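## Task

Same job in a new scene: get every ribbed support block off the bracket and into the scrap tray, fully inside its walls. The bracket must finish on the table with its single thin leg, under one end of the top bar, unbroken. 'finished part' shows the bracket with no supports, and everything in it belongs to the bracket. 'sliced job' shows the bracket as printed, with the supports coloured in greens. Some of those blocks may already be gone, and some may be hidden in that image behind the bracket or another block. In both images the same end of the top bar is on the left. Finish by releasing and moving the arms clear; anything held in place only by the robot does not count.

## Robot and tools

Robot: two 6-joint arms, left_arm and right_arm, each with a parallel-jaw gripper. These are names only, not sides of an image. Each base may sit tilted on a mounting plate held by a metal frame behind the arms. The plates and frame are fixed obstacles, and a 'too close' message counts a plate and its side of the frame as part of that arm.

World frame (used in results): origin on the table top midway between the arms, +x out over the table, +z up, left_arm on the +y side. Units are metres. Gripper pose is end_effector_position plus end_effector_quat_wxyz. That position is the point between the finger pads, about 1 cm short of the fingertips. Fingers point along the gripper's +z and close along its y. Reported hand positions can be somewhat wrong, more so at long reach.

execute_actions: takes 'actions', a list holding at most one item, plus optional 'pictures' (boolean; images come by default).
- An empty list returns the current state without commanding anything.
- A motion item is {"rows": [...], "steps": n}, with n from 1 to 15 and a default of 15. Each step is 1/30 s. Each row is used for one step, and if there are fewer rows than steps the last row repeats.
- A wait item is {"steps": n} with n up to 300. It counts from the previous result and adds no new command.
- A refused call moves nothing.

Row layout: one flat list of 14 numbers covering both arms, even if only one arm should move. First left_arm: waist, shoulder, elbow, wrist pitch, wrist yaw, wrist roll, opening. Then right_arm in the same order.
- Joint values are absolute target angles in radians, the same quantities printed under Joint positions. They are not offsets.
- Stated ranges for each arm: waist -2.618 to 3.054, shoulder 0.000 to 3.142, elbow 0.000 to 3.142, wrist pitch -1.571 to 1.571, wrist yaw -1.571 to 1.571, wrist roll -2.094 to 2.094.
- A call is refused if a target is more than 0.036 rad beyond a stated end and also farther out than that joint's last reading. True ends may differ from the stated ones by up to 0.036 either way. A target past the true end is clipped, and 'joint sent to its limit' may appear, possibly for an earlier action. The absence of that line does not mean more travel is available.
- Opening is an absolute value from -1 (closed) to +1 (fully open, a pad gap of 0.094 m). Between the extremes, the fingers move to where grip_measured would read the number you command.

Motion limits: on every step, each joint's target is capped to a lead over its measured angle: waist 0.202, shoulder 0.258, elbow 0.238, wrist pitch 0.573, wrist yaw and roll 0.522 rad. If the targets would put the gripper more than 70 mm from where it is, the whole arm's targets are scaled back. Large moves therefore take several calls. Between calls the arms keep heading to the last row sent, because the simulation runs while you think. They stop once nothing is moving much, or once a step is HELD.

Result lines:
- The state line 'left_arm: … | right_arm: …' gives the gripper poses.
- Joint positions and Joint velocities each have one block per arm, with the six joints in rad and rad/s, then the pad gap in m and m/s.
- grip_measured is the measured opening on the command scale. Each gripper has its own fixed error of about 1 mm.
- 'joint command not followed' means the clearance check altered or blocked some joint targets. The rest of the row was still applied.
- HELD marks steps on which your row, or part of it, was not sent.
- MOTOR HOT appears from 75 °C. OVER-TEMPERATURE FAULT means an arm was stopped: at 90 °C for 10 s, and at 100 °C the arm loses hold and drops. Holding loads heats motors, even while idle, so don't grip longer than needed.

Gripping: to hold something, command an opening below grip_measured. About 0.03 below gives a firm hold; a smaller margin is gentler. Pads push up to roughly 50 to 62 N each, less on thin parts, with a brief spike at first contact.

zoom_image: {"camera": name, "region": [x0, y0, x1, y1]} in pixels of that camera's latest image, origin at the top left, at most 504x504. Cameras are cam_high, cam_low, cam_left_wrist and cam_right_wrist, all 504x504. Calibration (K, distortion, T_world_to_cam) is supplied for projecting world points. Wrist-camera poses follow the joint readings. Expect errors of a few degrees and millimetres.

show_instructions: no arguments. It returns the reference images ('finished part', 'sliced job') and moves nothing.

finished_scene: {"scene": 1 or 2}. Answering without any tool call ends everything.

Avoid: snapping the bracket's thin leg, knocking or placing anything off the table, collisions or hard pressing between the arms, dropping or slamming parts, and very hard pushes. Loose objects may occasionally get nudged by outside disturbances. Before finishing, check that each block rests inside the tray walls and the bracket sits on the table, then open the grippers and retract the arms.

Each tool is called after "Request:" by a JSON object that holds its "op" and its "data".

## Session

Request:
{"op": "show_instructions", "data": {}}

Request:
{"op": "execute_actions", "data": {"actions": []}}

Reference images for this scene: finished part, sliced job.

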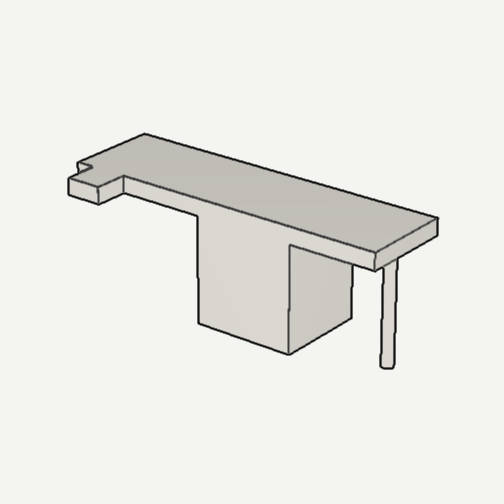

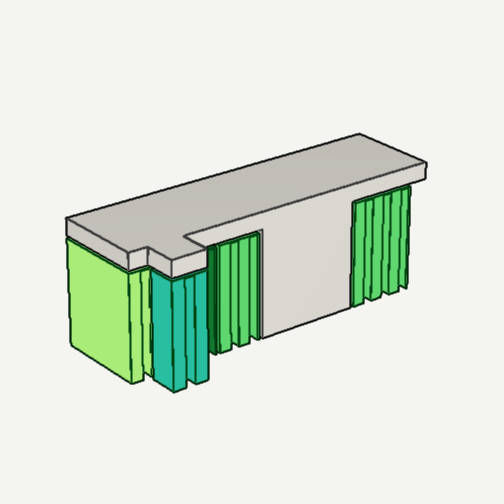

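Scene clock: 0.00 s of 8100.00 s.
left_arm: end_effector_position=(+0.1893, +0.4269, +0.2224) grip_measured=+1.000 end_effector_quat_wxyz=(-0.061, +0.763, -0.542, +0.347) | right_arm: end_effector_position=(+0.4928, -0.4342, +0.1612) grip_measured=+1.000 end_effector_quat_wxyz=(-0.037, +0.807, -0.579, +0.114)
Joint positions: left_arm=[ 0.65   0.965  0.982 -1.068  0.467 -1.066  0.094] | right_arm=[ 0.135  1.943  1.67  -0.982  0.467 -1.935  0.094]
Joint velocities: left_arm=[-0.022  0.002  0.007 -0.007  0.007 -0.022  0.   ] | right_arm=[-0.007  0.007  0.007 -0.007 -0.095 -0.007  0.   ]
camera_calibration (this result's frames):
cam_left_wrist: T_world_to_cam=[[0.775417, 0.306508, 0.55207, -0.405641], [-0.316507, -0.56787, 0.759833, 0.16114], [0.546399, -0.763922, -0.343325, 0.412309], [0, 0, 0, 1]] pos_world=[0.140257, 0.530811, 0.243059]
cam_right_wrist: T_world_to_cam=[[0.796364, 0.595734, 0.104428, -0.14537], [0.448153, -0.697169, 0.559567, -0.573305], [0.406157, -0.398819, -0.82218, -0.150351], [0, 0, 0, 1]] pos_world=[0.433762, -0.373052, 0.212368]

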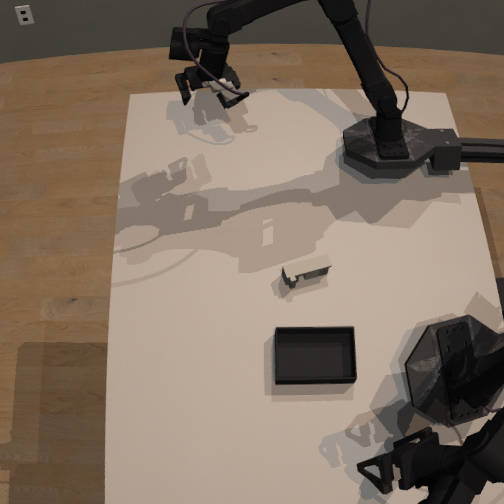

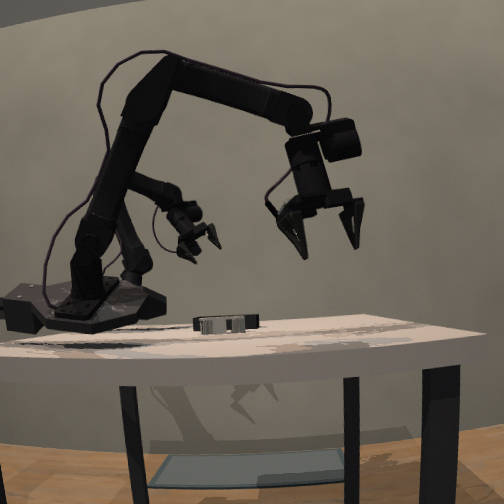

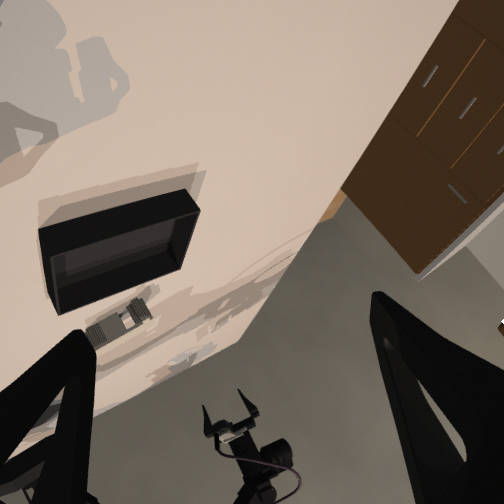

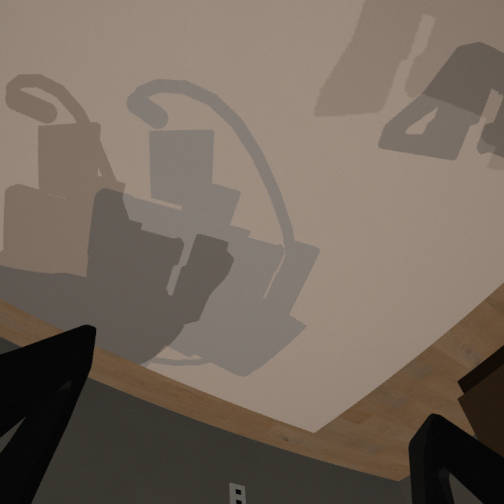

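Request:
{"op": "zoom_image", "data": {"camera": "cam_low", "region": [185,300,265,345]}}

Request:
{"op": "zoom_image", "data": {"camera": "cam_high", "region": [270,240,350,300]}}

Request:
{"op": "zoom_image", "data": {"camera": "cam_left_wrist", "region": [70,280,170,360]}}

Region (185, 300, 265, 345) of cam_low's 504x504 image, scaled by 6.300, with more detail than that image has; it fills the top 284 rows of this view, and the rest is white.

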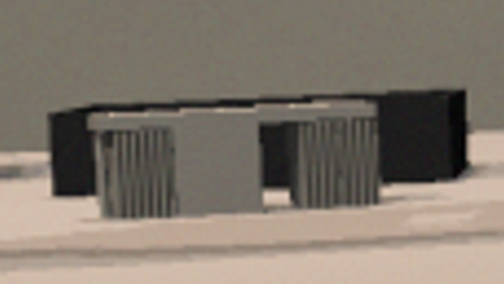

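Region (270, 240, 350, 300) of cam_high's 504x504 image, scaled by 6.300, with more detail than that image has; it fills the top 378 rows of this view, and the rest is white.

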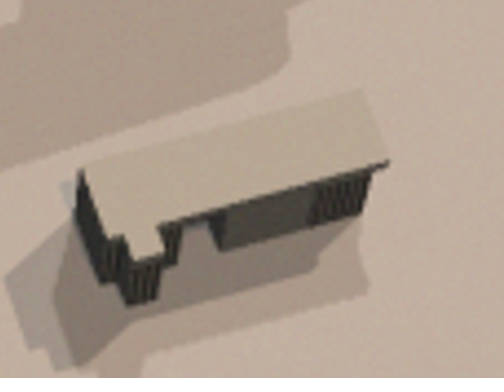

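Region (70, 280, 170, 360) of cam_left_wrist's 504x504 image, scaled by 5.040, with more detail than that image has; it fills the top 403 rows of this view, and the rest is white.

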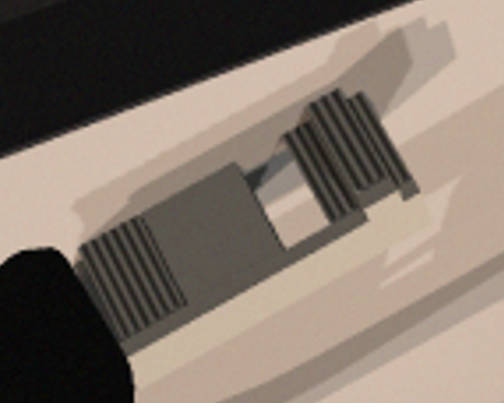

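Request:
{"op": "execute_actions", "data": {"actions": [{"rows":[[0.65,0.965,0.982,-1.068,0.467,-1.066,1,0.17,1.945,1.68,-0.99,0.46,-1.85,0.9],[0.65,0.965,0.982,-1.068,0.467,-1.066,1,0.21,1.95,1.69,-1.0,0.45,-1.75,0.8],[0.65,0.965,0.982,-1.068,0.467,-1.066,1,0.25,1.96,1.7,-1.01,0.44,-1.64,0.7],[0.65,0.965,0.982,-1.068,0.467,-1.066,1,0.29,1.97,1.71,-1.02,0.43,-1.53,0.6],[0.65,0.965,0.982,-1.068,0.467,-1.066,1,0.33,1.985,1.72,-1.03,0.42,-1.42,0.5],[0.65,0.965,0.982,-1.068,0.467,-1.066,1,0.37,2.0,1.73,-1.04,0.41,-1.31,0.4],[0.65,0.965,0.982,-1.068,0.467,-1.066,1,0.41,2.015,1.735,-1.05,0.4,-1.2,0.3],[0.65,0.965,0.982,-1.068,0.467,-1.066,1,0.45,2.03,1.735,-1.06,0.39,-1.09,0.3],[0.65,0.965,0.982,-1.068,0.467,-1.066,1,0.49,2.045,1.735,-1.07,0.38,-0.98,0.3],[0.65,0.965,0.982,-1.068,0.467,-1.066,1,0.53,2.06,1.735,-1.075,0.37,-0.87,0.3],[0.65,0.965,0.982,-1.068,0.467,-1.066,1,0.57,2.08,1.735,-1.075,0.36,-0.76,0.3],[0.65,0.965,0.982,-1.068,0.467,-1.066,1,0.61,2.1,1.735,-1.075,0.35,-0.65,0.3],[0.65,0.965,0.982,-1.068,0.467,-1.066,1,0.65,2.12,1.735,-1.075,0.34,-0.54,0.3],[0.65,0.965,0.982,-1.068,0.467,-1.066,1,0.69,2.14,1.735,-1.075,0.33,-0.43,0.3],[0.65,0.965,0.982,-1.068,0.467,-1.066,1,0.73,2.165,1.735,-1.075,0.32,-0.32,0.3]],"steps":15}], "pictures": false}}

Request:
{"op": "execute_actions", "data": {"actions": [{"rows":[[0.65,0.965,0.982,-1.068,0.467,-1.066,1,0.77,2.19,1.735,-1.075,0.31,-0.21,0.3],[0.65,0.965,0.982,-1.068,0.467,-1.066,1,0.81,2.215,1.735,-1.075,0.3,-0.1,0.3],[0.65,0.965,0.982,-1.068,0.467,-1.066,1,0.85,2.24,1.735,-1.075,0.29,0.01,0.3],[0.65,0.965,0.982,-1.068,0.467,-1.066,1,0.89,2.265,1.735,-1.075,0.28,0.12,0.3],[0.65,0.965,0.982,-1.068,0.467,-1.066,1,0.93,2.29,1.735,-1.075,0.27,0.23,0.3],[0.65,0.965,0.982,-1.068,0.467,-1.066,1,0.97,2.315,1.735,-1.075,0.26,0.34,0.3],[0.65,0.965,0.982,-1.068,0.467,-1.066,1,1.0,2.34,1.735,-1.075,0.255,0.45,0.3],[0.65,0.965,0.982,-1.068,0.467,-1.066,1,1.03,2.365,1.735,-1.075,0.255,0.56,0.3],[0.65,0.965,0.982,-1.068,0.467,-1.066,1,1.055,2.39,1.735,-1.075,0.255,0.66,0.3],[0.65,0.965,0.982,-1.068,0.467,-1.066,1,1.075,2.415,1.735,-1.075,0.255,0.74,0.3],[0.65,0.965,0.982,-1.068,0.467,-1.066,1,1.09,2.44,1.735,-1.075,0.255,0.79,0.3],[0.65,0.965,0.982,-1.068,0.467,-1.066,1,1.09,2.46,1.735,-1.075,0.255,0.79,0.3],[0.65,0.965,0.982,-1.068,0.467,-1.066,1,1.09,2.48,1.735,-1.075,0.255,0.79,0.3],[0.65,0.965,0.982,-1.068,0.467,-1.066,1,1.09,2.49,1.735,-1.075,0.255,0.79,0.3]],"steps":15}], "pictures": false}}

Request:
{"op": "execute_actions", "data": {"actions": [{"steps":20}]}}

Scene clock: 48.97 s of 8100.00 s.
left_arm: end_effector_position=(+0.1893, +0.4269, +0.2224) grip_measured=+1.000 end_effector_quat_wxyz=(-0.061, +0.763, -0.542, +0.347) | right_arm: end_effector_position=(+0.4491, -0.1890, +0.1942) grip_measured=+0.302 end_effector_quat_wxyz=(+0.138, -0.606, +0.783, -0.019)
Joint positions: left_arm=[ 0.65   0.965  0.982 -1.068  0.467 -1.066  0.094] | right_arm=[ 0.654  2.115  1.722 -1.024  0.382 -0.801  0.061]
Joint velocities: left_arm=[ 0.012 -0.002  0.012 -0.037 -0.066  0.066  0.   ] | right_arm=[ 1.116  0.652  0.017 -0.11  -0.271  2.777  0.   ]
Steps of this call (steps 1 to 90: nothing new was sent; then 45.47 s passed at rest; steps 91 to 105: all 15 steps of this action). Readings (joint positions):
91: left_arm=[0.650 0.965 0.982 -1.068 0.467 -1.066] | right_arm=[0.137 1.943 1.670 -0.982 0.467 -1.924]
92: left_arm=[0.650 0.965 0.982 -1.068 0.467 -1.066] | right_arm=[0.143 1.943 1.670 -0.982 0.468 -1.896]
94: left_arm=[0.650 0.965 0.982 -1.068 0.467 -1.066] | right_arm=[0.180 1.946 1.674 -0.987 0.468 -1.794]
98: left_arm=[0.650 0.965 0.982 -1.068 0.467 -1.066] | right_arm=[0.344 1.986 1.712 -0.998 0.454 -1.484]
105: the state above

Scene clock: 49.47 s of 8100.00 s.
left_arm: end_effector_position=(+0.1893, +0.4269, +0.2224) grip_measured=+1.000 end_effector_quat_wxyz=(-0.061, +0.763, -0.542, +0.347) | right_arm: end_effector_position=(+0.2673, -0.0205, +0.1149) grip_measured=+0.302 end_effector_quat_wxyz=(+0.017, -0.249, +0.968, +0.024)
Joint positions: left_arm=[ 0.65   0.965  0.982 -1.068  0.467 -1.066  0.094] | right_arm=[ 1.112  2.48   1.722 -1.048  0.259  0.576  0.061]
Joint velocities: left_arm=[-0.002  0.017  0.007 -0.066 -0.037  0.022  0.   ] | right_arm=[-0.012  0.476 -0.007 -0.066 -0.139  1.355  0.   ]
Steps of this call (steps 1 to 15: all 15 steps of this action). Readings (joint positions):
1: left_arm=[0.650 0.965 0.982 -1.068 0.467 -1.066] | right_arm=[0.693 2.139 1.722 -1.027 0.372 -0.702]
2: left_arm=[0.650 0.965 0.982 -1.068 0.467 -1.066] | right_arm=[0.731 2.164 1.722 -1.030 0.362 -0.604]
4: left_arm=[0.650 0.965 0.982 -1.068 0.467 -1.066] | right_arm=[0.808 2.215 1.722 -1.033 0.342 -0.406]
8: left_arm=[0.650 0.965 0.982 -1.068 0.467 -1.066] | right_arm=[0.963 2.317 1.722 -1.038 0.303 -0.012]
15: the state above

Scene clock: 50.13 s of 8100.00 s.
left_arm: end_effector_position=(+0.1893, +0.4269, +0.2224) grip_measured=+1.000 end_effector_quat_wxyz=(-0.061, +0.763, -0.542, +0.347) | right_arm: end_effector_position=(+0.2690, -0.0280, +0.1032) grip_measured=+0.302 end_effector_quat_wxyz=(-0.000, -0.145, +0.989, +0.012)
Joint positions: left_arm=[ 0.65   0.965  0.982 -1.068  0.467 -1.066  0.094] | right_arm=[ 1.091  2.503  1.722 -1.061  0.258  0.779  0.061]
Joint velocities: left_arm=[ 0.017 -0.007  0.012  0.051  0.022  0.022  0.   ] | right_arm=[ 0.007 -0.017  0.017 -0.022 -0.051  0.022 -0.001]
Steps of this call (steps 1 to 20: the robot went on to your last target). Readings (joint positions):
1: left_arm=[0.650 0.965 0.982 -1.068 0.467 -1.066] | right_arm=[1.111 2.493 1.722 -1.051 0.258 0.617]
2: left_arm=[0.650 0.965 0.982 -1.068 0.467 -1.066] | right_arm=[1.107 2.502 1.722 -1.054 0.258 0.650]
4: left_arm=[0.650 0.965 0.982 -1.068 0.467 -1.066] | right_arm=[1.098 2.506 1.722 -1.059 0.258 0.698]
8: left_arm=[0.650 0.965 0.982 -1.068 0.467 -1.066] | right_arm=[1.091 2.503 1.722 -1.060 0.258 0.748]
20: the state above
camera_calibration (this result's frames):
cam_left_wrist: T_world_to_cam=[[0.775417, 0.306508, 0.55207, -0.405641], [-0.316507, -0.56787, 0.759833, 0.16114], [0.546399, -0.763922, -0.343325, 0.412309], [0, 0, 0, 1]] pos_world=[0.140257, 0.530811, 0.243059]
cam_right_wrist: T_world_to_cam=[[0.564085, -0.823698, -0.0576957, -0.163591], [-0.7499, -0.540287, 0.381759, 0.187595], [-0.345626, -0.172078, -0.92246, 0.273784], [0, 0, 0, 1]] pos_world=[0.327584, 0.0137178, 0.1715]

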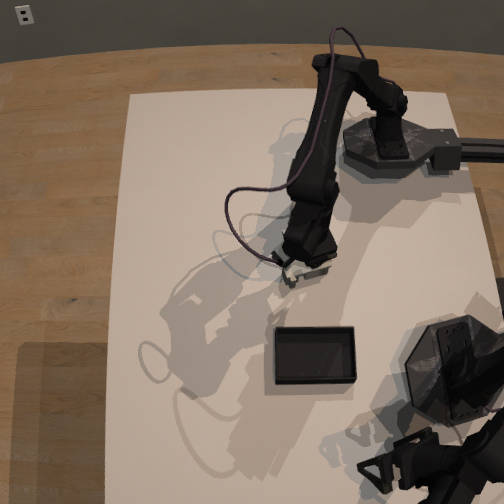

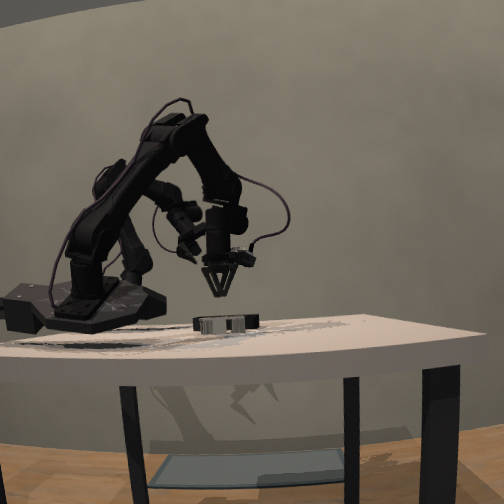

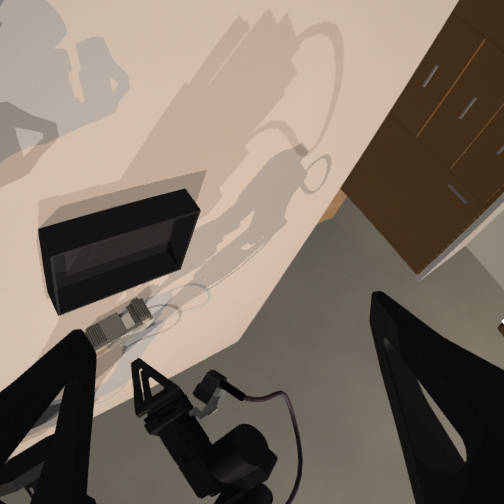

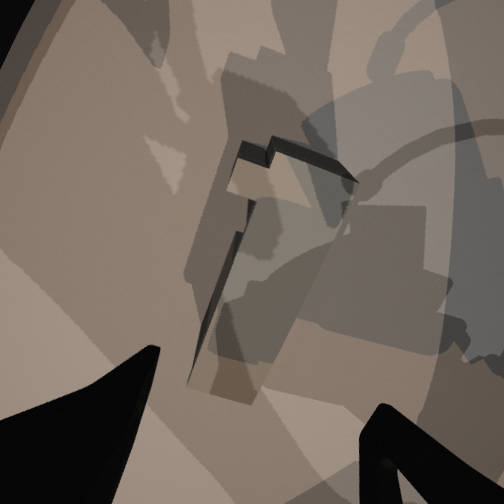

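Request:
{"op": "execute_actions", "data": {"actions": [{"rows":[[0.6,1.0,0.98,-1.0,0.5,-1.08,0.9,1.088,2.505,1.705,-1.03,0.27,0.78,0.25],[0.55,1.04,0.97,-0.92,0.53,-1.1,0.8,1.085,2.515,1.69,-1.0,0.275,0.78,0.2],[0.49,1.08,0.96,-0.84,0.56,-1.12,0.7,1.081,2.525,1.677,-0.97,0.28,0.78,0.15],[0.43,1.12,0.94,-0.76,0.59,-1.14,0.6,1.077,2.535,1.664,-0.945,0.285,0.78,0.1],[0.37,1.16,0.92,-0.68,0.62,-1.16,0.5,1.073,2.545,1.651,-0.92,0.285,0.78,0.1],[0.31,1.2,0.9,-0.6,0.65,-1.17,0.4,1.069,2.555,1.638,-0.895,0.285,0.78,0.1],[0.25,1.24,0.88,-0.52,0.68,-1.17,0.3,1.065,2.565,1.625,-0.87,0.285,0.78,0.1],[0.19,1.28,0.86,-0.44,0.71,-1.17,0.2,1.061,2.575,1.612,-0.845,0.285,0.78,0.1],[0.13,1.32,0.84,-0.36,0.74,-1.17,0.1,1.057,2.585,1.6,-0.825,0.285,0.78,0.1],[0.07,1.36,0.82,-0.28,0.77,-1.17,0,1.05,2.59,1.59,-0.815,0.285,0.78,0.1],[0.0,1.4,0.8,-0.2,0.8,-1.17,0,1.05,2.59,1.59,-0.815,0.285,0.78,0.1]],"steps":15}], "pictures": false}}

Request:
{"op": "execute_actions", "data": {"actions": [{"steps":15}]}}

Request:
{"op": "zoom_image", "data": {"camera": "cam_low", "region": [185,285,265,345]}}

Scene clock: 64.67 s of 8100.00 s.
left_arm: end_effector_position=(+0.3205, +0.2355, +0.2105) grip_measured=+0.001 end_effector_quat_wxyz=(-0.025, -0.483, +0.667, -0.567) | right_arm: end_effector_position=(+0.2620, -0.0340, +0.0317) grip_measured=+0.102 end_effector_quat_wxyz=(-0.013, -0.128, +0.992, -0.001)
Joint positions: left_arm=[-0.002  1.415  0.802 -0.344  0.74  -1.162  0.047] | right_arm=[ 1.05   2.601  1.595 -0.861  0.266  0.781  0.052]
Joint velocities: left_arm=[-0.154  0.037 -0.178  0.549  0.432 -0.081  0.001] | right_arm=[-0.027  0.027 -0.046  0.066 -0.051  0.051 -0.   ]
Steps of this call (steps 1 to 15: the robot went on to your last target; steps 16 to 90: nothing new was sent; then 11.03 s passed at rest; steps 91 to 105: all 15 steps of this action). Readings (joint positions):
91: left_arm=[0.645 0.967 0.982 -1.064 0.468 -1.068] | right_arm=[1.091 2.503 1.722 -1.059 0.258 0.781]
92: left_arm=[0.626 0.975 0.982 -1.048 0.472 -1.074] | right_arm=[1.091 2.503 1.719 -1.053 0.258 0.781]
94: left_arm=[0.542 1.022 0.979 -0.975 0.497 -1.094] | right_arm=[1.090 2.504 1.705 -1.024 0.260 0.781]
98: left_arm=[0.311 1.191 0.924 -0.713 0.584 -1.135] | right_arm=[1.079 2.533 1.658 -0.944 0.265 0.781]
105: the state above

Scene clock: 65.17 s of 8100.00 s.
left_arm: end_effector_position=(+0.3376, +0.2397, +0.2277) grip_measured=+0.001 end_effector_quat_wxyz=(+0.019, -0.457, +0.657, -0.600) | right_arm: end_effector_position=(+0.2661, -0.0281, +0.0318) grip_measured=+0.102 end_effector_quat_wxyz=(-0.003, -0.124, +0.992, +0.010)
Joint positions: left_arm=[-0.003  1.416  0.799 -0.218  0.781 -1.17   0.047] | right_arm=[ 1.049  2.6    1.594 -0.832  0.268  0.781  0.052]
Joint velocities: left_arm=[ 0.007 -0.002  0.007  0.11   0.007 -0.022  0.   ] | right_arm=[-0.007 -0.022 -0.002  0.037 -0.022 -0.037  0.   ]
Steps of this call (steps 1 to 15: the robot went on to your last target). Readings (joint positions):
1: left_arm=[-0.003 1.416 0.799 -0.327 0.750 -1.164] | right_arm=[1.049 2.601 1.594 -0.858 0.266 0.781]
2: left_arm=[-0.003 1.416 0.799 -0.307 0.756 -1.166] | right_arm=[1.049 2.601 1.594 -0.854 0.266 0.781]
4: left_arm=[-0.003 1.416 0.799 -0.269 0.766 -1.167] | right_arm=[1.049 2.600 1.594 -0.844 0.267 0.781]
8: left_arm=[-0.003 1.416 0.799 -0.234 0.776 -1.169] | right_arm=[1.049 2.600 1.594 -0.835 0.267 0.781]
15: the state above
camera_calibration (this result's frames):
cam_left_wrist: T_world_to_cam=[[0.479207, 0.0911986, 0.872951, -0.387735], [-0.873558, -0.0469813, 0.484448, 0.223652], [0.0851933, -0.994724, 0.0571535, 0.309947], [0, 0, 0, 1]] pos_world=[0.354773, 0.35418, 0.212411]
cam_right_wrist: T_world_to_cam=[[0.528741, -0.846929, -0.0560816, -0.157437], [-0.769932, -0.506384, 0.388305, 0.218719], [-0.357266, -0.162134, -0.919823, 0.210262], [0, 0, 0, 1]] pos_world=[0.326761, 0.0115086, 0.0996451]

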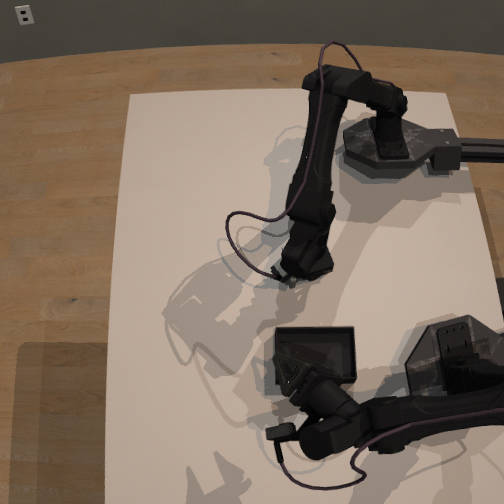

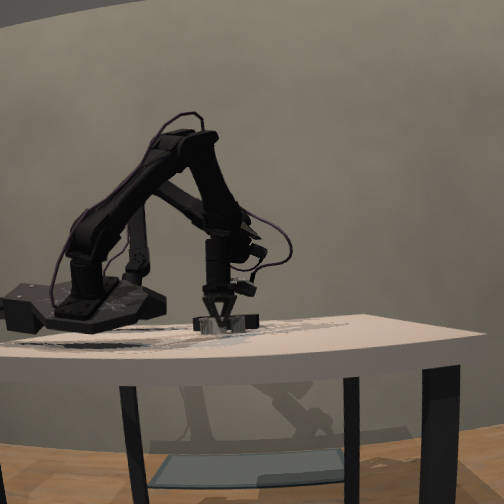

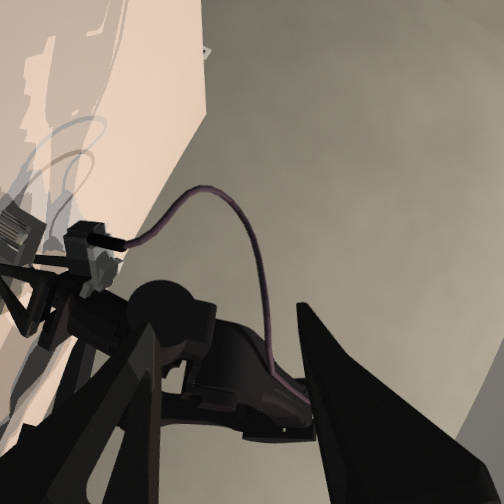

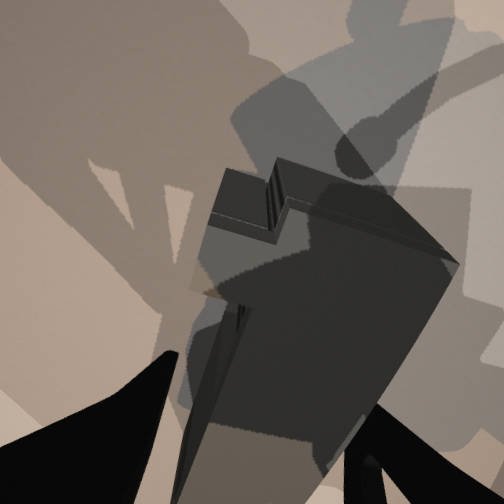

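Region (185, 285, 265, 345) of cam_low's 504x504 image, scaled by 6.300, with more detail than that image has; it fills the top 378 rows of this view, and the rest is white.

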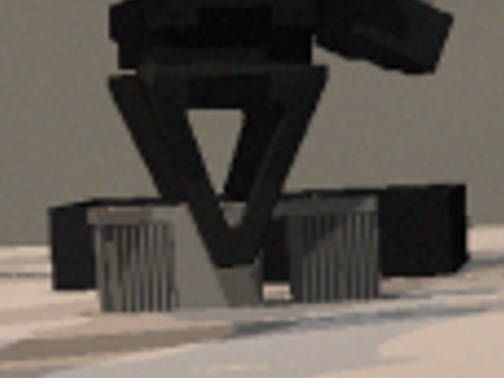

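Request:
{"op": "execute_actions", "data": {"actions": [{"rows":[[0,1.4,0.8,-0.2,0.8,-1.17,0,1.056,2.6,1.594,-0.825,0.27,0.78,0.0],[0,1.4,0.8,-0.2,0.8,-1.17,0,1.056,2.6,1.594,-0.825,0.27,0.78,-0.1],[0,1.4,0.8,-0.2,0.8,-1.17,0,1.056,2.6,1.594,-0.825,0.27,0.78,-0.18],[0,1.4,0.8,-0.2,0.8,-1.17,0,1.056,2.6,1.594,-0.825,0.27,0.78,-0.24],[0,1.4,0.8,-0.2,0.8,-1.17,0,1.056,2.6,1.594,-0.825,0.27,0.78,-0.29],[0,1.4,0.8,-0.2,0.8,-1.17,0,1.056,2.6,1.594,-0.825,0.27,0.78,-0.33],[0,1.4,0.8,-0.2,0.8,-1.17,0,1.056,2.6,1.594,-0.825,0.27,0.78,-0.37],[0,1.4,0.8,-0.2,0.8,-1.17,0,1.056,2.6,1.594,-0.825,0.27,0.78,-0.41],[0,1.4,0.8,-0.2,0.8,-1.17,0,1.056,2.6,1.594,-0.825,0.27,0.78,-0.45]],"steps":13}]}}

Request:
{"op": "zoom_image", "data": {"camera": "cam_low", "region": [185,285,265,345]}}

Scene clock: 74.30 s of 8100.00 s.
left_arm: end_effector_position=(+0.3380, +0.2399, +0.2282) grip_measured=+0.001 end_effector_quat_wxyz=(+0.019, -0.456, +0.656, -0.601) | right_arm: end_effector_position=(+0.2662, -0.0279, +0.0318) grip_measured=-0.380 end_effector_quat_wxyz=(-0.003, -0.124, +0.992, +0.010)
Joint positions: left_arm=[-0.003  1.416  0.799 -0.215  0.782 -1.171  0.047] | right_arm=[ 1.049  2.6    1.594 -0.831  0.268  0.781  0.029]
Joint velocities: left_arm=[ 0.007 -0.007 -0.007  0.037  0.022 -0.051 -0.002] | right_arm=[-0.002 -0.007 -0.012  0.007 -0.007  0.007 -0.001]
Steps of this call (steps 1 to 15: the robot went on to your last target; steps 16 to 90: nothing new was sent; then 5.70 s passed at rest; steps 91 to 103: all 13 steps of this action). Readings (joint positions):
91: left_arm=[-0.003 1.416 0.799 -0.215 0.782 -1.171] | right_arm=[1.049 2.600 1.594 -0.831 0.268 0.781]
92: left_arm=[-0.003 1.416 0.799 -0.215 0.782 -1.171] | right_arm=[1.049 2.600 1.594 -0.831 0.268 0.781]
94: left_arm=[-0.003 1.416 0.799 -0.215 0.782 -1.171] | right_arm=[1.049 2.600 1.594 -0.831 0.268 0.781]
98: left_arm=[-0.003 1.416 0.799 -0.215 0.782 -1.171] | right_arm=[1.049 2.600 1.594 -0.831 0.268 0.781]
103: the state above
camera_calibration (this result's frames):
cam_left_wrist: T_world_to_cam=[[0.477103, 0.0924404, 0.873972, -0.388177], [-0.874641, -0.0472373, 0.482464, 0.224645], [0.0858833, -0.994597, 0.0583152, 0.309472], [0, 0, 0, 1]] pos_world=[0.355106, 0.354295, 0.212826]
cam_right_wrist: T_world_to_cam=[[0.52858, -0.847006, -0.0564163, -0.157302], [-0.770185, -0.506463, 0.387698, 0.218956], [-0.356955, -0.161479, -0.920058, 0.210267], [0, 0, 0, 1]] pos_world=[0.32684, 0.0116114, 0.0996948]

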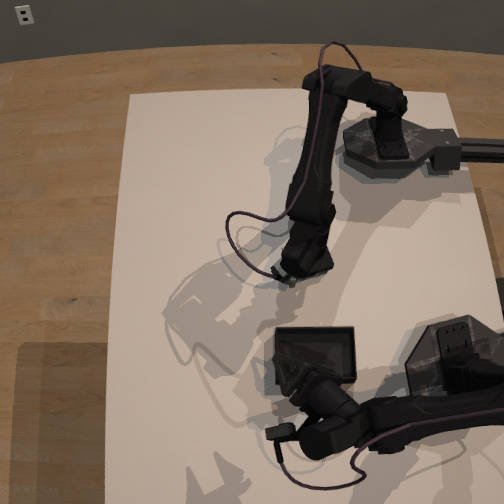

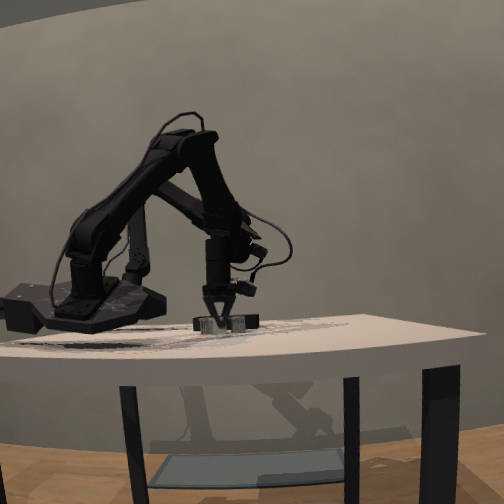

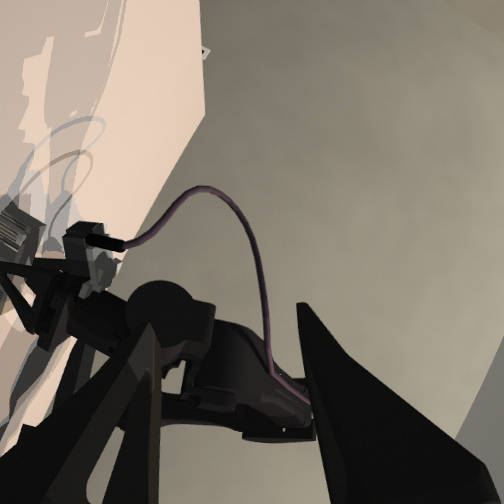

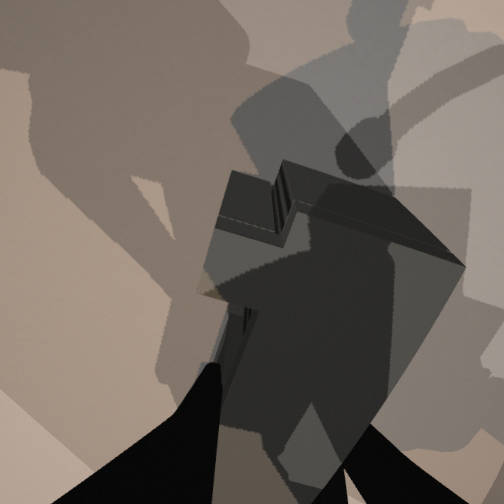

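Region (185, 285, 265, 345) of cam_low's 504x504 image, scaled by 6.300, with more detail than that image has; it fills the top 378 rows of this view, and the rest is white.

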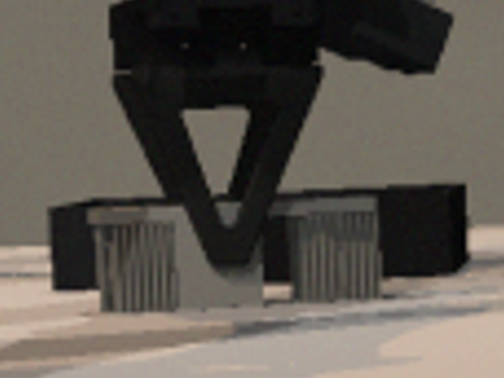

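Request:
{"op": "execute_actions", "data": {"actions": [{"rows":[[0,1.41,0.78,-0.16,0.78,-1.17,-0.05,1.05,2.58,1.6,-0.85,0.27,0.78,-0.45],[-0.01,1.42,0.76,-0.11,0.76,-1.17,-0.1,1.05,2.55,1.61,-0.88,0.27,0.77,-0.45],[-0.02,1.43,0.74,-0.06,0.74,-1.17,-0.15,1.05,2.51,1.61,-0.91,0.26,0.75,-0.45],[-0.04,1.44,0.72,0,0.72,-1.17,-0.2,1.045,2.46,1.6,-0.93,0.24,0.72,-0.45],[-0.06,1.45,0.7,0.06,0.7,-1.17,-0.25,1.04,2.41,1.58,-0.93,0.21,0.67,-0.45],[-0.08,1.46,0.68,0.12,0.68,-1.17,-0.3,1.03,2.36,1.55,-0.9,0.17,0.61,-0.45],[-0.1,1.47,0.66,0.18,0.66,-1.17,-0.3,1.01,2.31,1.51,-0.85,0.12,0.55,-0.45],[-0.12,1.48,0.64,0.24,0.64,-1.17,-0.3,0.99,2.26,1.46,-0.79,0.06,0.48,-0.45],[-0.14,1.495,0.62,0.3,0.62,-1.17,-0.3,0.96,2.21,1.41,-0.72,0,0.41,-0.45],[-0.16,1.51,0.6,0.36,0.6,-1.17,-0.3,0.93,2.16,1.36,-0.64,-0.06,0.34,-0.45],[-0.18,1.525,0.58,0.42,0.58,-1.17,-0.3,0.9,2.11,1.31,-0.56,-0.13,0.27,-0.45],[-0.2,1.54,0.56,0.48,0.56,-1.17,-0.3,0.87,2.06,1.25,-0.48,-0.2,0.2,-0.45],[-0.22,1.555,0.54,0.54,0.54,-1.17,-0.3,0.84,2.01,1.19,-0.4,-0.27,0.13,-0.45],[-0.24,1.57,0.52,0.6,0.53,-1.17,-0.3,0.81,1.97,1.13,-0.31,-0.34,0.06,-0.45],[-0.26,1.585,0.5,0.66,0.525,-1.17,-0.3,0.78,1.93,1.07,-0.22,-0.41,-0.01,-0.45]],"steps":15}], "pictures": false}}

Request:
{"op": "execute_actions", "data": {"actions": [{"rows":[[-0.28,1.6,0.48,0.71,0.525,-1.17,-0.3,0.75,1.89,1.01,-0.13,-0.48,-0.08,-0.45],[-0.3,1.61,0.47,0.76,0.525,-1.17,-0.3,0.73,1.86,0.95,-0.04,-0.55,-0.15,-0.45],[-0.33,1.62,0.465,0.76,0.525,-1.17,-0.3,0.71,1.83,0.89,0.05,-0.62,-0.22,-0.45],[-0.36,1.625,0.465,0.76,0.525,-1.17,-0.3,0.69,1.8,0.83,0.14,-0.69,-0.29,-0.45],[-0.39,1.625,0.465,0.76,0.525,-1.17,-0.3,0.675,1.78,0.77,0.23,-0.75,-0.36,-0.45],[-0.42,1.625,0.465,0.76,0.525,-1.17,-0.3,0.665,1.76,0.71,0.32,-0.8,-0.43,-0.45],[-0.46,1.625,0.465,0.76,0.525,-1.17,-0.3,0.655,1.745,0.66,0.41,-0.85,-0.49,-0.45],[-0.5,1.625,0.465,0.76,0.525,-1.17,-0.3,0.652,1.74,0.62,0.5,-0.88,-0.54,-0.45],[-0.54,1.625,0.465,0.76,0.525,-1.17,-0.3,0.652,1.74,0.585,0.57,-0.89,-0.585,-0.45],[-0.58,1.625,0.465,0.76,0.525,-1.17,-0.3,0.652,1.74,0.56,0.6,-0.89,-0.585,-0.45],[-0.62,1.625,0.465,0.76,0.525,-1.17,-0.3,0.652,1.74,0.56,0.6,-0.89,-0.585,-0.45],[-0.65,1.625,0.465,0.76,0.525,-1.17,-0.3,0.652,1.74,0.56,0.6,-0.89,-0.585,-0.45]],"steps":15}], "pictures": false}}

Request:
{"op": "execute_actions", "data": {"actions": [{"rows":[[-0.68,1.625,0.465,0.76,0.525,-1.17,-0.3,0.652,1.74,0.56,0.6,-0.89,-0.585,-0.45],[-0.7,1.625,0.465,0.76,0.525,-1.17,-0.3,0.652,1.74,0.56,0.6,-0.89,-0.585,-0.45],[-0.72,1.625,0.465,0.76,0.525,-1.17,-0.3,0.652,1.74,0.56,0.6,-0.89,-0.585,-0.45],[-0.74,1.625,0.465,0.76,0.525,-1.17,-0.3,0.652,1.74,0.56,0.6,-0.89,-0.585,-0.45],[-0.76,1.625,0.465,0.76,0.525,-1.17,-0.3,0.652,1.74,0.56,0.6,-0.89,-0.585,-0.45],[-0.78,1.625,0.465,0.76,0.525,-1.17,-0.3,0.652,1.74,0.56,0.6,-0.89,-0.585,-0.45],[-0.8,1.625,0.465,0.76,0.525,-1.17,-0.3,0.652,1.74,0.56,0.6,-0.89,-0.585,-0.45],[-0.818,1.625,0.465,0.76,0.525,-1.17,-0.3,0.652,1.74,0.56,0.6,-0.89,-0.585,-0.45]],"steps":15}]}}

Scene clock: 115.07 s of 8100.00 s.
left_arm: end_effector_position=(+0.3479, +0.1749, +0.1945) grip_measured=-0.299 end_effector_quat_wxyz=(+0.135, -0.391, +0.685, -0.600) | right_arm: end_effector_position=(+0.3184, -0.0562, +0.1758) grip_measured=-0.381 end_effector_quat_wxyz=(+0.094, -0.230, +0.912, +0.325)
Joint positions: left_arm=[-0.211  1.549  0.548  0.404  0.584 -1.173  0.033] | right_arm=[ 0.833  1.984  1.203 -0.499 -0.144  0.268  0.029]
Joint velocities: left_arm=[-0.569  0.442 -0.603  1.663 -0.491 -0.066 -0.   ] | right_arm=[-1.096 -1.204 -1.736  2.117 -1.692 -1.795  0.001]
Steps of this call (steps 1 to 15: the robot went on to your last target; steps 16 to 90: nothing new was sent; then 37.27 s passed at rest; steps 91 to 105: all 15 steps of this action). Readings (joint positions):
91: left_arm=[-0.003 1.416 0.799 -0.211 0.782 -1.171] | right_arm=[1.049 2.600 1.594 -0.831 0.268 0.781]
92: left_arm=[-0.003 1.416 0.794 -0.196 0.778 -1.172] | right_arm=[1.049 2.597 1.594 -0.834 0.268 0.781]
94: left_arm=[-0.005 1.416 0.772 -0.137 0.762 -1.172] | right_arm=[1.049 2.572 1.594 -0.859 0.263 0.769]
98: left_arm=[-0.063 1.441 0.694 0.034 0.702 -1.173] | right_arm=[1.035 2.389 1.527 -0.859 0.190 0.658]
105: the state above

Scene clock: 115.57 s of 8100.00 s.
left_arm: end_effector_position=(+0.2872, +0.0427, +0.2640) grip_measured=-0.299 end_effector_quat_wxyz=(+0.151, -0.192, +0.690, -0.681) | right_arm: end_effector_position=(+0.2704, -0.0740, +0.2266) grip_measured=-0.381 end_effector_quat_wxyz=(-0.436, +0.482, -0.559, -0.515)
Joint positions: left_arm=[-0.647  1.617  0.477  0.734  0.529 -1.174  0.033] | right_arm=[ 0.656  1.76   0.563  0.472 -0.811 -0.512  0.029]
Joint velocities: left_arm=[-0.222 -0.012  0.022  0.007 -0.022  0.022 -0.   ] | right_arm=[-0.012 -0.002 -0.002  0.93  -0.33  -0.476 -0.001]
Steps of this call (steps 1 to 15: all 15 steps of this action). Readings (joint positions):
1: left_arm=[-0.230 1.564 0.528 0.459 0.572 -1.173] | right_arm=[0.796 1.944 1.142 -0.425 -0.202 0.204]
2: left_arm=[-0.250 1.578 0.510 0.512 0.562 -1.173] | right_arm=[0.762 1.910 1.080 -0.348 -0.260 0.139]
4: left_arm=[-0.294 1.602 0.485 0.591 0.546 -1.174] | right_arm=[0.708 1.854 0.953 -0.192 -0.381 0.006]
8: left_arm=[-0.416 1.617 0.477 0.674 0.529 -1.174] | right_arm=[0.658 1.775 0.709 0.130 -0.617 -0.262]
15: the state above

Scene clock: 116.07 s of 8100.00 s.
left_arm: end_effector_position=(+0.2434, +0.0001, +0.2860) grip_measured=-0.299 end_effector_quat_wxyz=(+0.126, -0.119, +0.693, -0.700) | right_arm: end_effector_position=(+0.2766, -0.0734, +0.2509) grip_measured=-0.381 end_effector_quat_wxyz=(-0.500, +0.499, -0.499, -0.502)
Joint positions: left_arm=[-0.81   1.617  0.477  0.745  0.523 -1.174  0.033] | right_arm=[ 0.656  1.755  0.563  0.587 -0.86  -0.577  0.029]
Joint velocities: left_arm=[ 0.012 -0.012  0.007 -0.095 -0.007  0.022 -0.001] | right_arm=[ 0.007 -0.022 -0.002 -0.022  0.022 -0.051  0.   ]
Steps of this call (steps 1 to 15: all 15 steps of this action). Readings (joint positions):
1: left_arm=[-0.653 1.617 0.477 0.737 0.529 -1.174] | right_arm=[0.656 1.759 0.563 0.498 -0.821 -0.525]
2: left_arm=[-0.660 1.617 0.477 0.739 0.527 -1.174] | right_arm=[0.656 1.757 0.563 0.518 -0.829 -0.536]
4: left_arm=[-0.686 1.617 0.477 0.742 0.523 -1.174] | right_arm=[0.656 1.755 0.563 0.547 -0.841 -0.551]
8: left_arm=[-0.768 1.617 0.477 0.744 0.521 -1.174] | right_arm=[0.656 1.755 0.563 0.574 -0.853 -0.567]
15: the state above
camera_calibration (this result's frames):
cam_left_wrist: T_world_to_cam=[[-0.13842, 0.00437673, 0.990364, -0.254772], [-0.947255, 0.291268, -0.133682, 0.296538], [-0.289046, -0.956632, -0.0361715, 0.194043], [0, 0, 0, 1]] pos_world=[0.301719, 0.10037, 0.298978]
cam_right_wrist: T_world_to_cam=[[0.952913, 0.0366703, 0.301019, -0.331107], [0.291194, -0.387704, -0.874581, 0.150861], [0.0846353, 0.921054, -0.380126, 0.230027], [0, 0, 0, 1]] pos_world=[0.252117, -0.141236, 0.319049]

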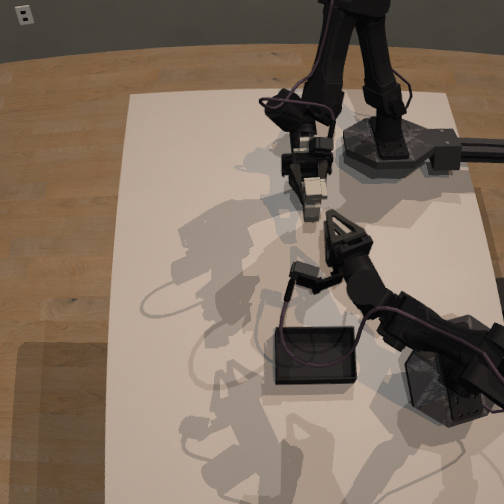

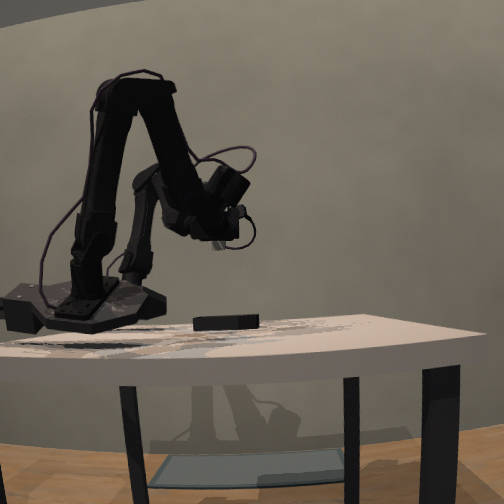

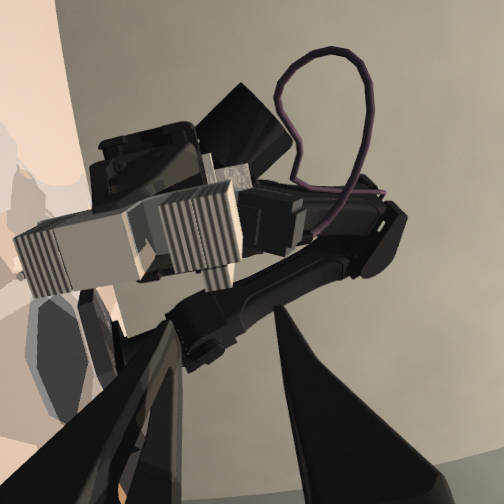

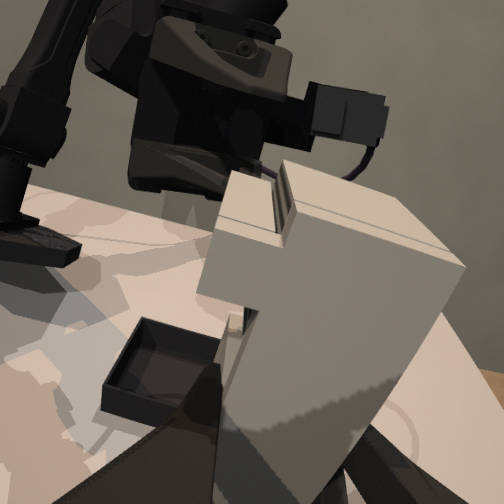

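Request:
{"op": "zoom_image", "data": {"camera": "cam_left_wrist", "region": [140,170,300,330]}}

Region (140, 170, 300, 330) of cam_left_wrist's 504x504 image, scaled by 3.150, with more detail than that image has.

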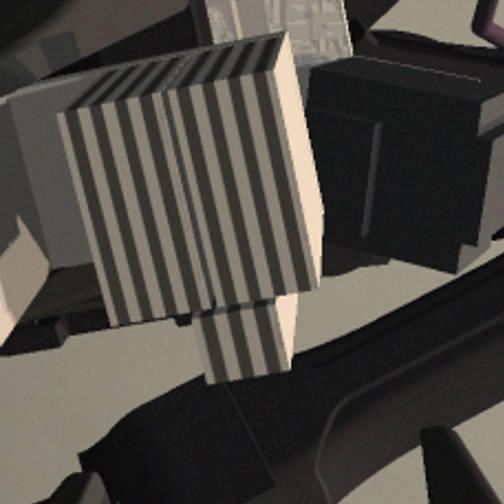

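Request:
{"op": "execute_actions", "data": {"actions": [{"rows":[[-0.828,1.64,0.505,0.772,0.505,-1.18,-0.33,0.656,1.755,0.563,0.59,-0.865,-0.58,-0.45],[-0.84,1.66,0.515,0.785,0.495,-1.185,-0.36,0.656,1.755,0.563,0.59,-0.865,-0.58,-0.45],[-0.852,1.68,0.524,0.8,0.483,-1.19,-0.4,0.656,1.755,0.563,0.59,-0.865,-0.58,-0.45],[-0.864,1.7,0.533,0.815,0.47,-1.2,-0.43,0.656,1.755,0.563,0.59,-0.865,-0.58,-0.45],[-0.876,1.72,0.542,0.83,0.458,-1.205,-0.45,0.656,1.755,0.563,0.59,-0.865,-0.58,-0.45],[-0.888,1.74,0.551,0.842,0.447,-1.21,-0.45,0.656,1.755,0.563,0.59,-0.865,-0.58,-0.45],[-0.898,1.76,0.56,0.852,0.44,-1.215,-0.45,0.656,1.755,0.563,0.59,-0.865,-0.58,-0.45]],"steps":15}], "pictures": false}}

Request:
{"op": "execute_actions", "data": {"actions": [{"steps":8}]}}

Request:
{"op": "zoom_image", "data": {"camera": "cam_left_wrist", "region": [140,200,300,360]}}

Scene clock: 135.27 s of 8100.00 s.
left_arm: end_effector_position=(+0.2456, -0.0315, +0.2802) grip_measured=-0.449 end_effector_quat_wxyz=(+0.121, -0.124, +0.696, -0.697) | right_arm: end_effector_position=(+0.2766, -0.0734, +0.2514) grip_measured=-0.381 end_effector_quat_wxyz=(-0.501, +0.499, -0.498, -0.502)
Joint positions: left_arm=[-0.886  1.751  0.533  0.827  0.449 -1.214  0.026] | right_arm=[ 0.656  1.755  0.563  0.59  -0.861 -0.579  0.029]
Joint velocities: left_arm=[ 0.022 -0.007  0.032  0.095 -0.081  0.007  0.   ] | right_arm=[ 0.002  0.002 -0.007  0.022 -0.022  0.007  0.001]
Steps of this call (steps 1 to 15: the robot went on to your last target; steps 16 to 90: nothing new was sent; then 15.70 s passed at rest; steps 91 to 105: all 15 steps of this action). Readings (joint positions):
91: left_arm=[-0.810 1.617 0.477 0.746 0.521 -1.175] | right_arm=[0.656 1.755 0.563 0.590 -0.861 -0.579]
92: left_arm=[-0.812 1.620 0.478 0.752 0.516 -1.178] | right_arm=[0.656 1.755 0.563 0.590 -0.861 -0.579]
94: left_arm=[-0.824 1.647 0.491 0.768 0.502 -1.184] | right_arm=[0.656 1.755 0.563 0.590 -0.861 -0.579]
98: left_arm=[-0.871 1.728 0.528 0.808 0.469 -1.202] | right_arm=[0.656 1.755 0.563 0.590 -0.861 -0.579]
105: the state above

Scene clock: 135.53 s of 8100.00 s.
left_arm: end_effector_position=(+0.2471, -0.0310, +0.2817) grip_measured=-0.449 end_effector_quat_wxyz=(+0.124, -0.126, +0.693, -0.698) | right_arm: end_effector_position=(+0.2766, -0.0734, +0.2514) grip_measured=-0.381 end_effector_quat_wxyz=(-0.501, +0.499, -0.498, -0.502)
Joint positions: left_arm=[-0.886  1.751  0.533  0.836  0.443 -1.217  0.026] | right_arm=[ 0.656  1.755  0.563  0.59  -0.861 -0.579  0.029]
Joint velocities: left_arm=[-0.022  0.007 -0.012 -0.022 -0.066  0.007 -0.001] | right_arm=[ 0.007 -0.002 -0.002  0.007  0.051 -0.007 -0.   ]
Steps of this call (steps 1 to 8: the robot went on to your last target). Readings (joint positions):
1: left_arm=[-0.886 1.751 0.533 0.830 0.447 -1.215] | right_arm=[0.656 1.755 0.563 0.590 -0.861 -0.579]
2: left_arm=[-0.886 1.751 0.533 0.831 0.446 -1.215] | right_arm=[0.656 1.755 0.563 0.590 -0.861 -0.579]
4: left_arm=[-0.886 1.751 0.533 0.834 0.445 -1.216] | right_arm=[0.656 1.755 0.563 0.590 -0.861 -0.579]
8: the state above
camera_calibration (this result's frames):
cam_left_wrist: T_world_to_cam=[[-0.125391, 0.00210214, 0.992105, -0.253722], [-0.951067, 0.284391, -0.120806, 0.305605], [-0.2824, -0.958706, -0.0336607, 0.162799], [0, 0, 0, 1]] pos_world=[0.304811, 0.0696981, 0.294117]
cam_right_wrist: T_world_to_cam=[[0.951595, 0.0362625, 0.305207, -0.332039], [0.295081, -0.385603, -0.874207, 0.150328], [0.0859877, 0.921952, -0.377638, 0.229307], [0, 0, 0, 1]] pos_world=[0.25189, -0.141403, 0.319353]

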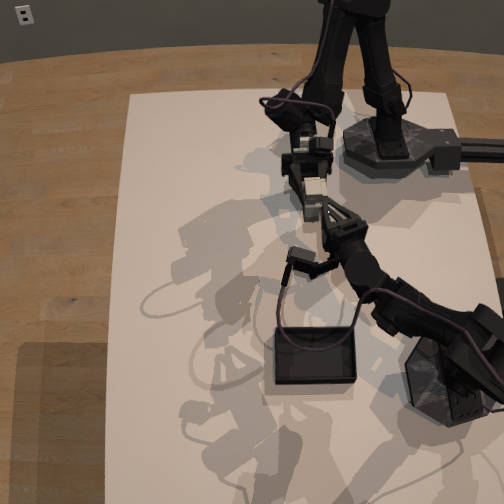

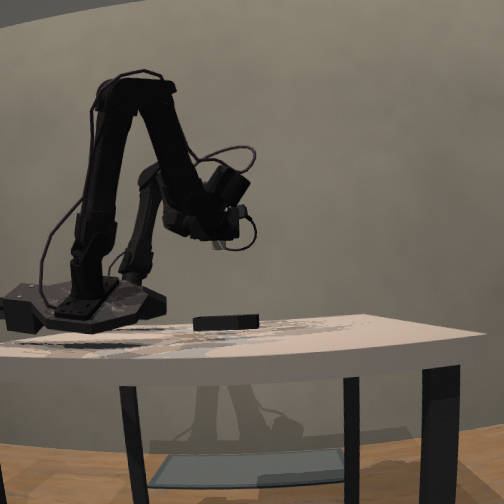

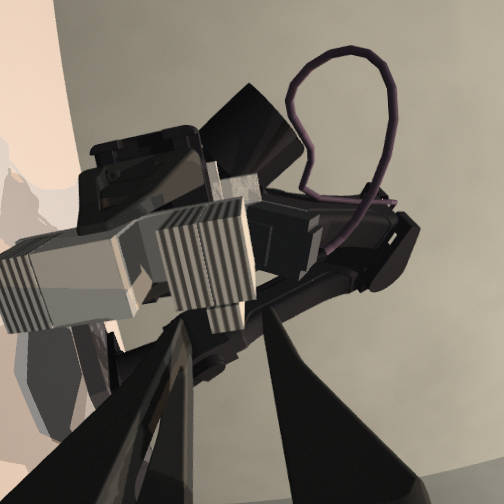

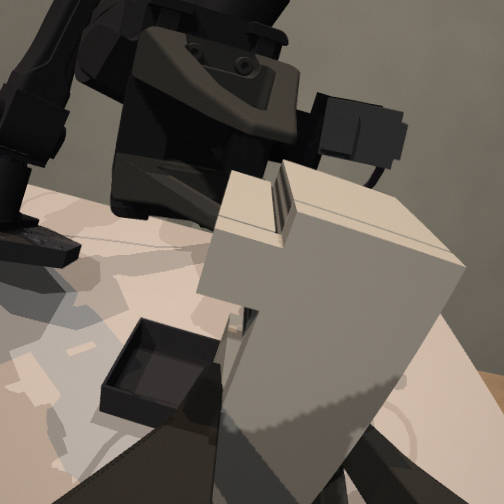

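Region (140, 200, 300, 360) of cam_left_wrist's 504x504 image, scaled by 3.150, with more detail than that image has.

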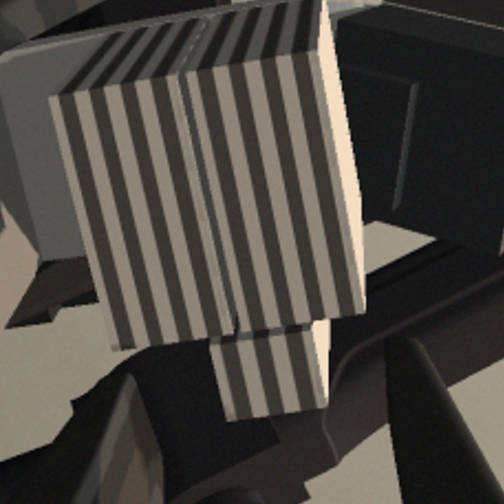

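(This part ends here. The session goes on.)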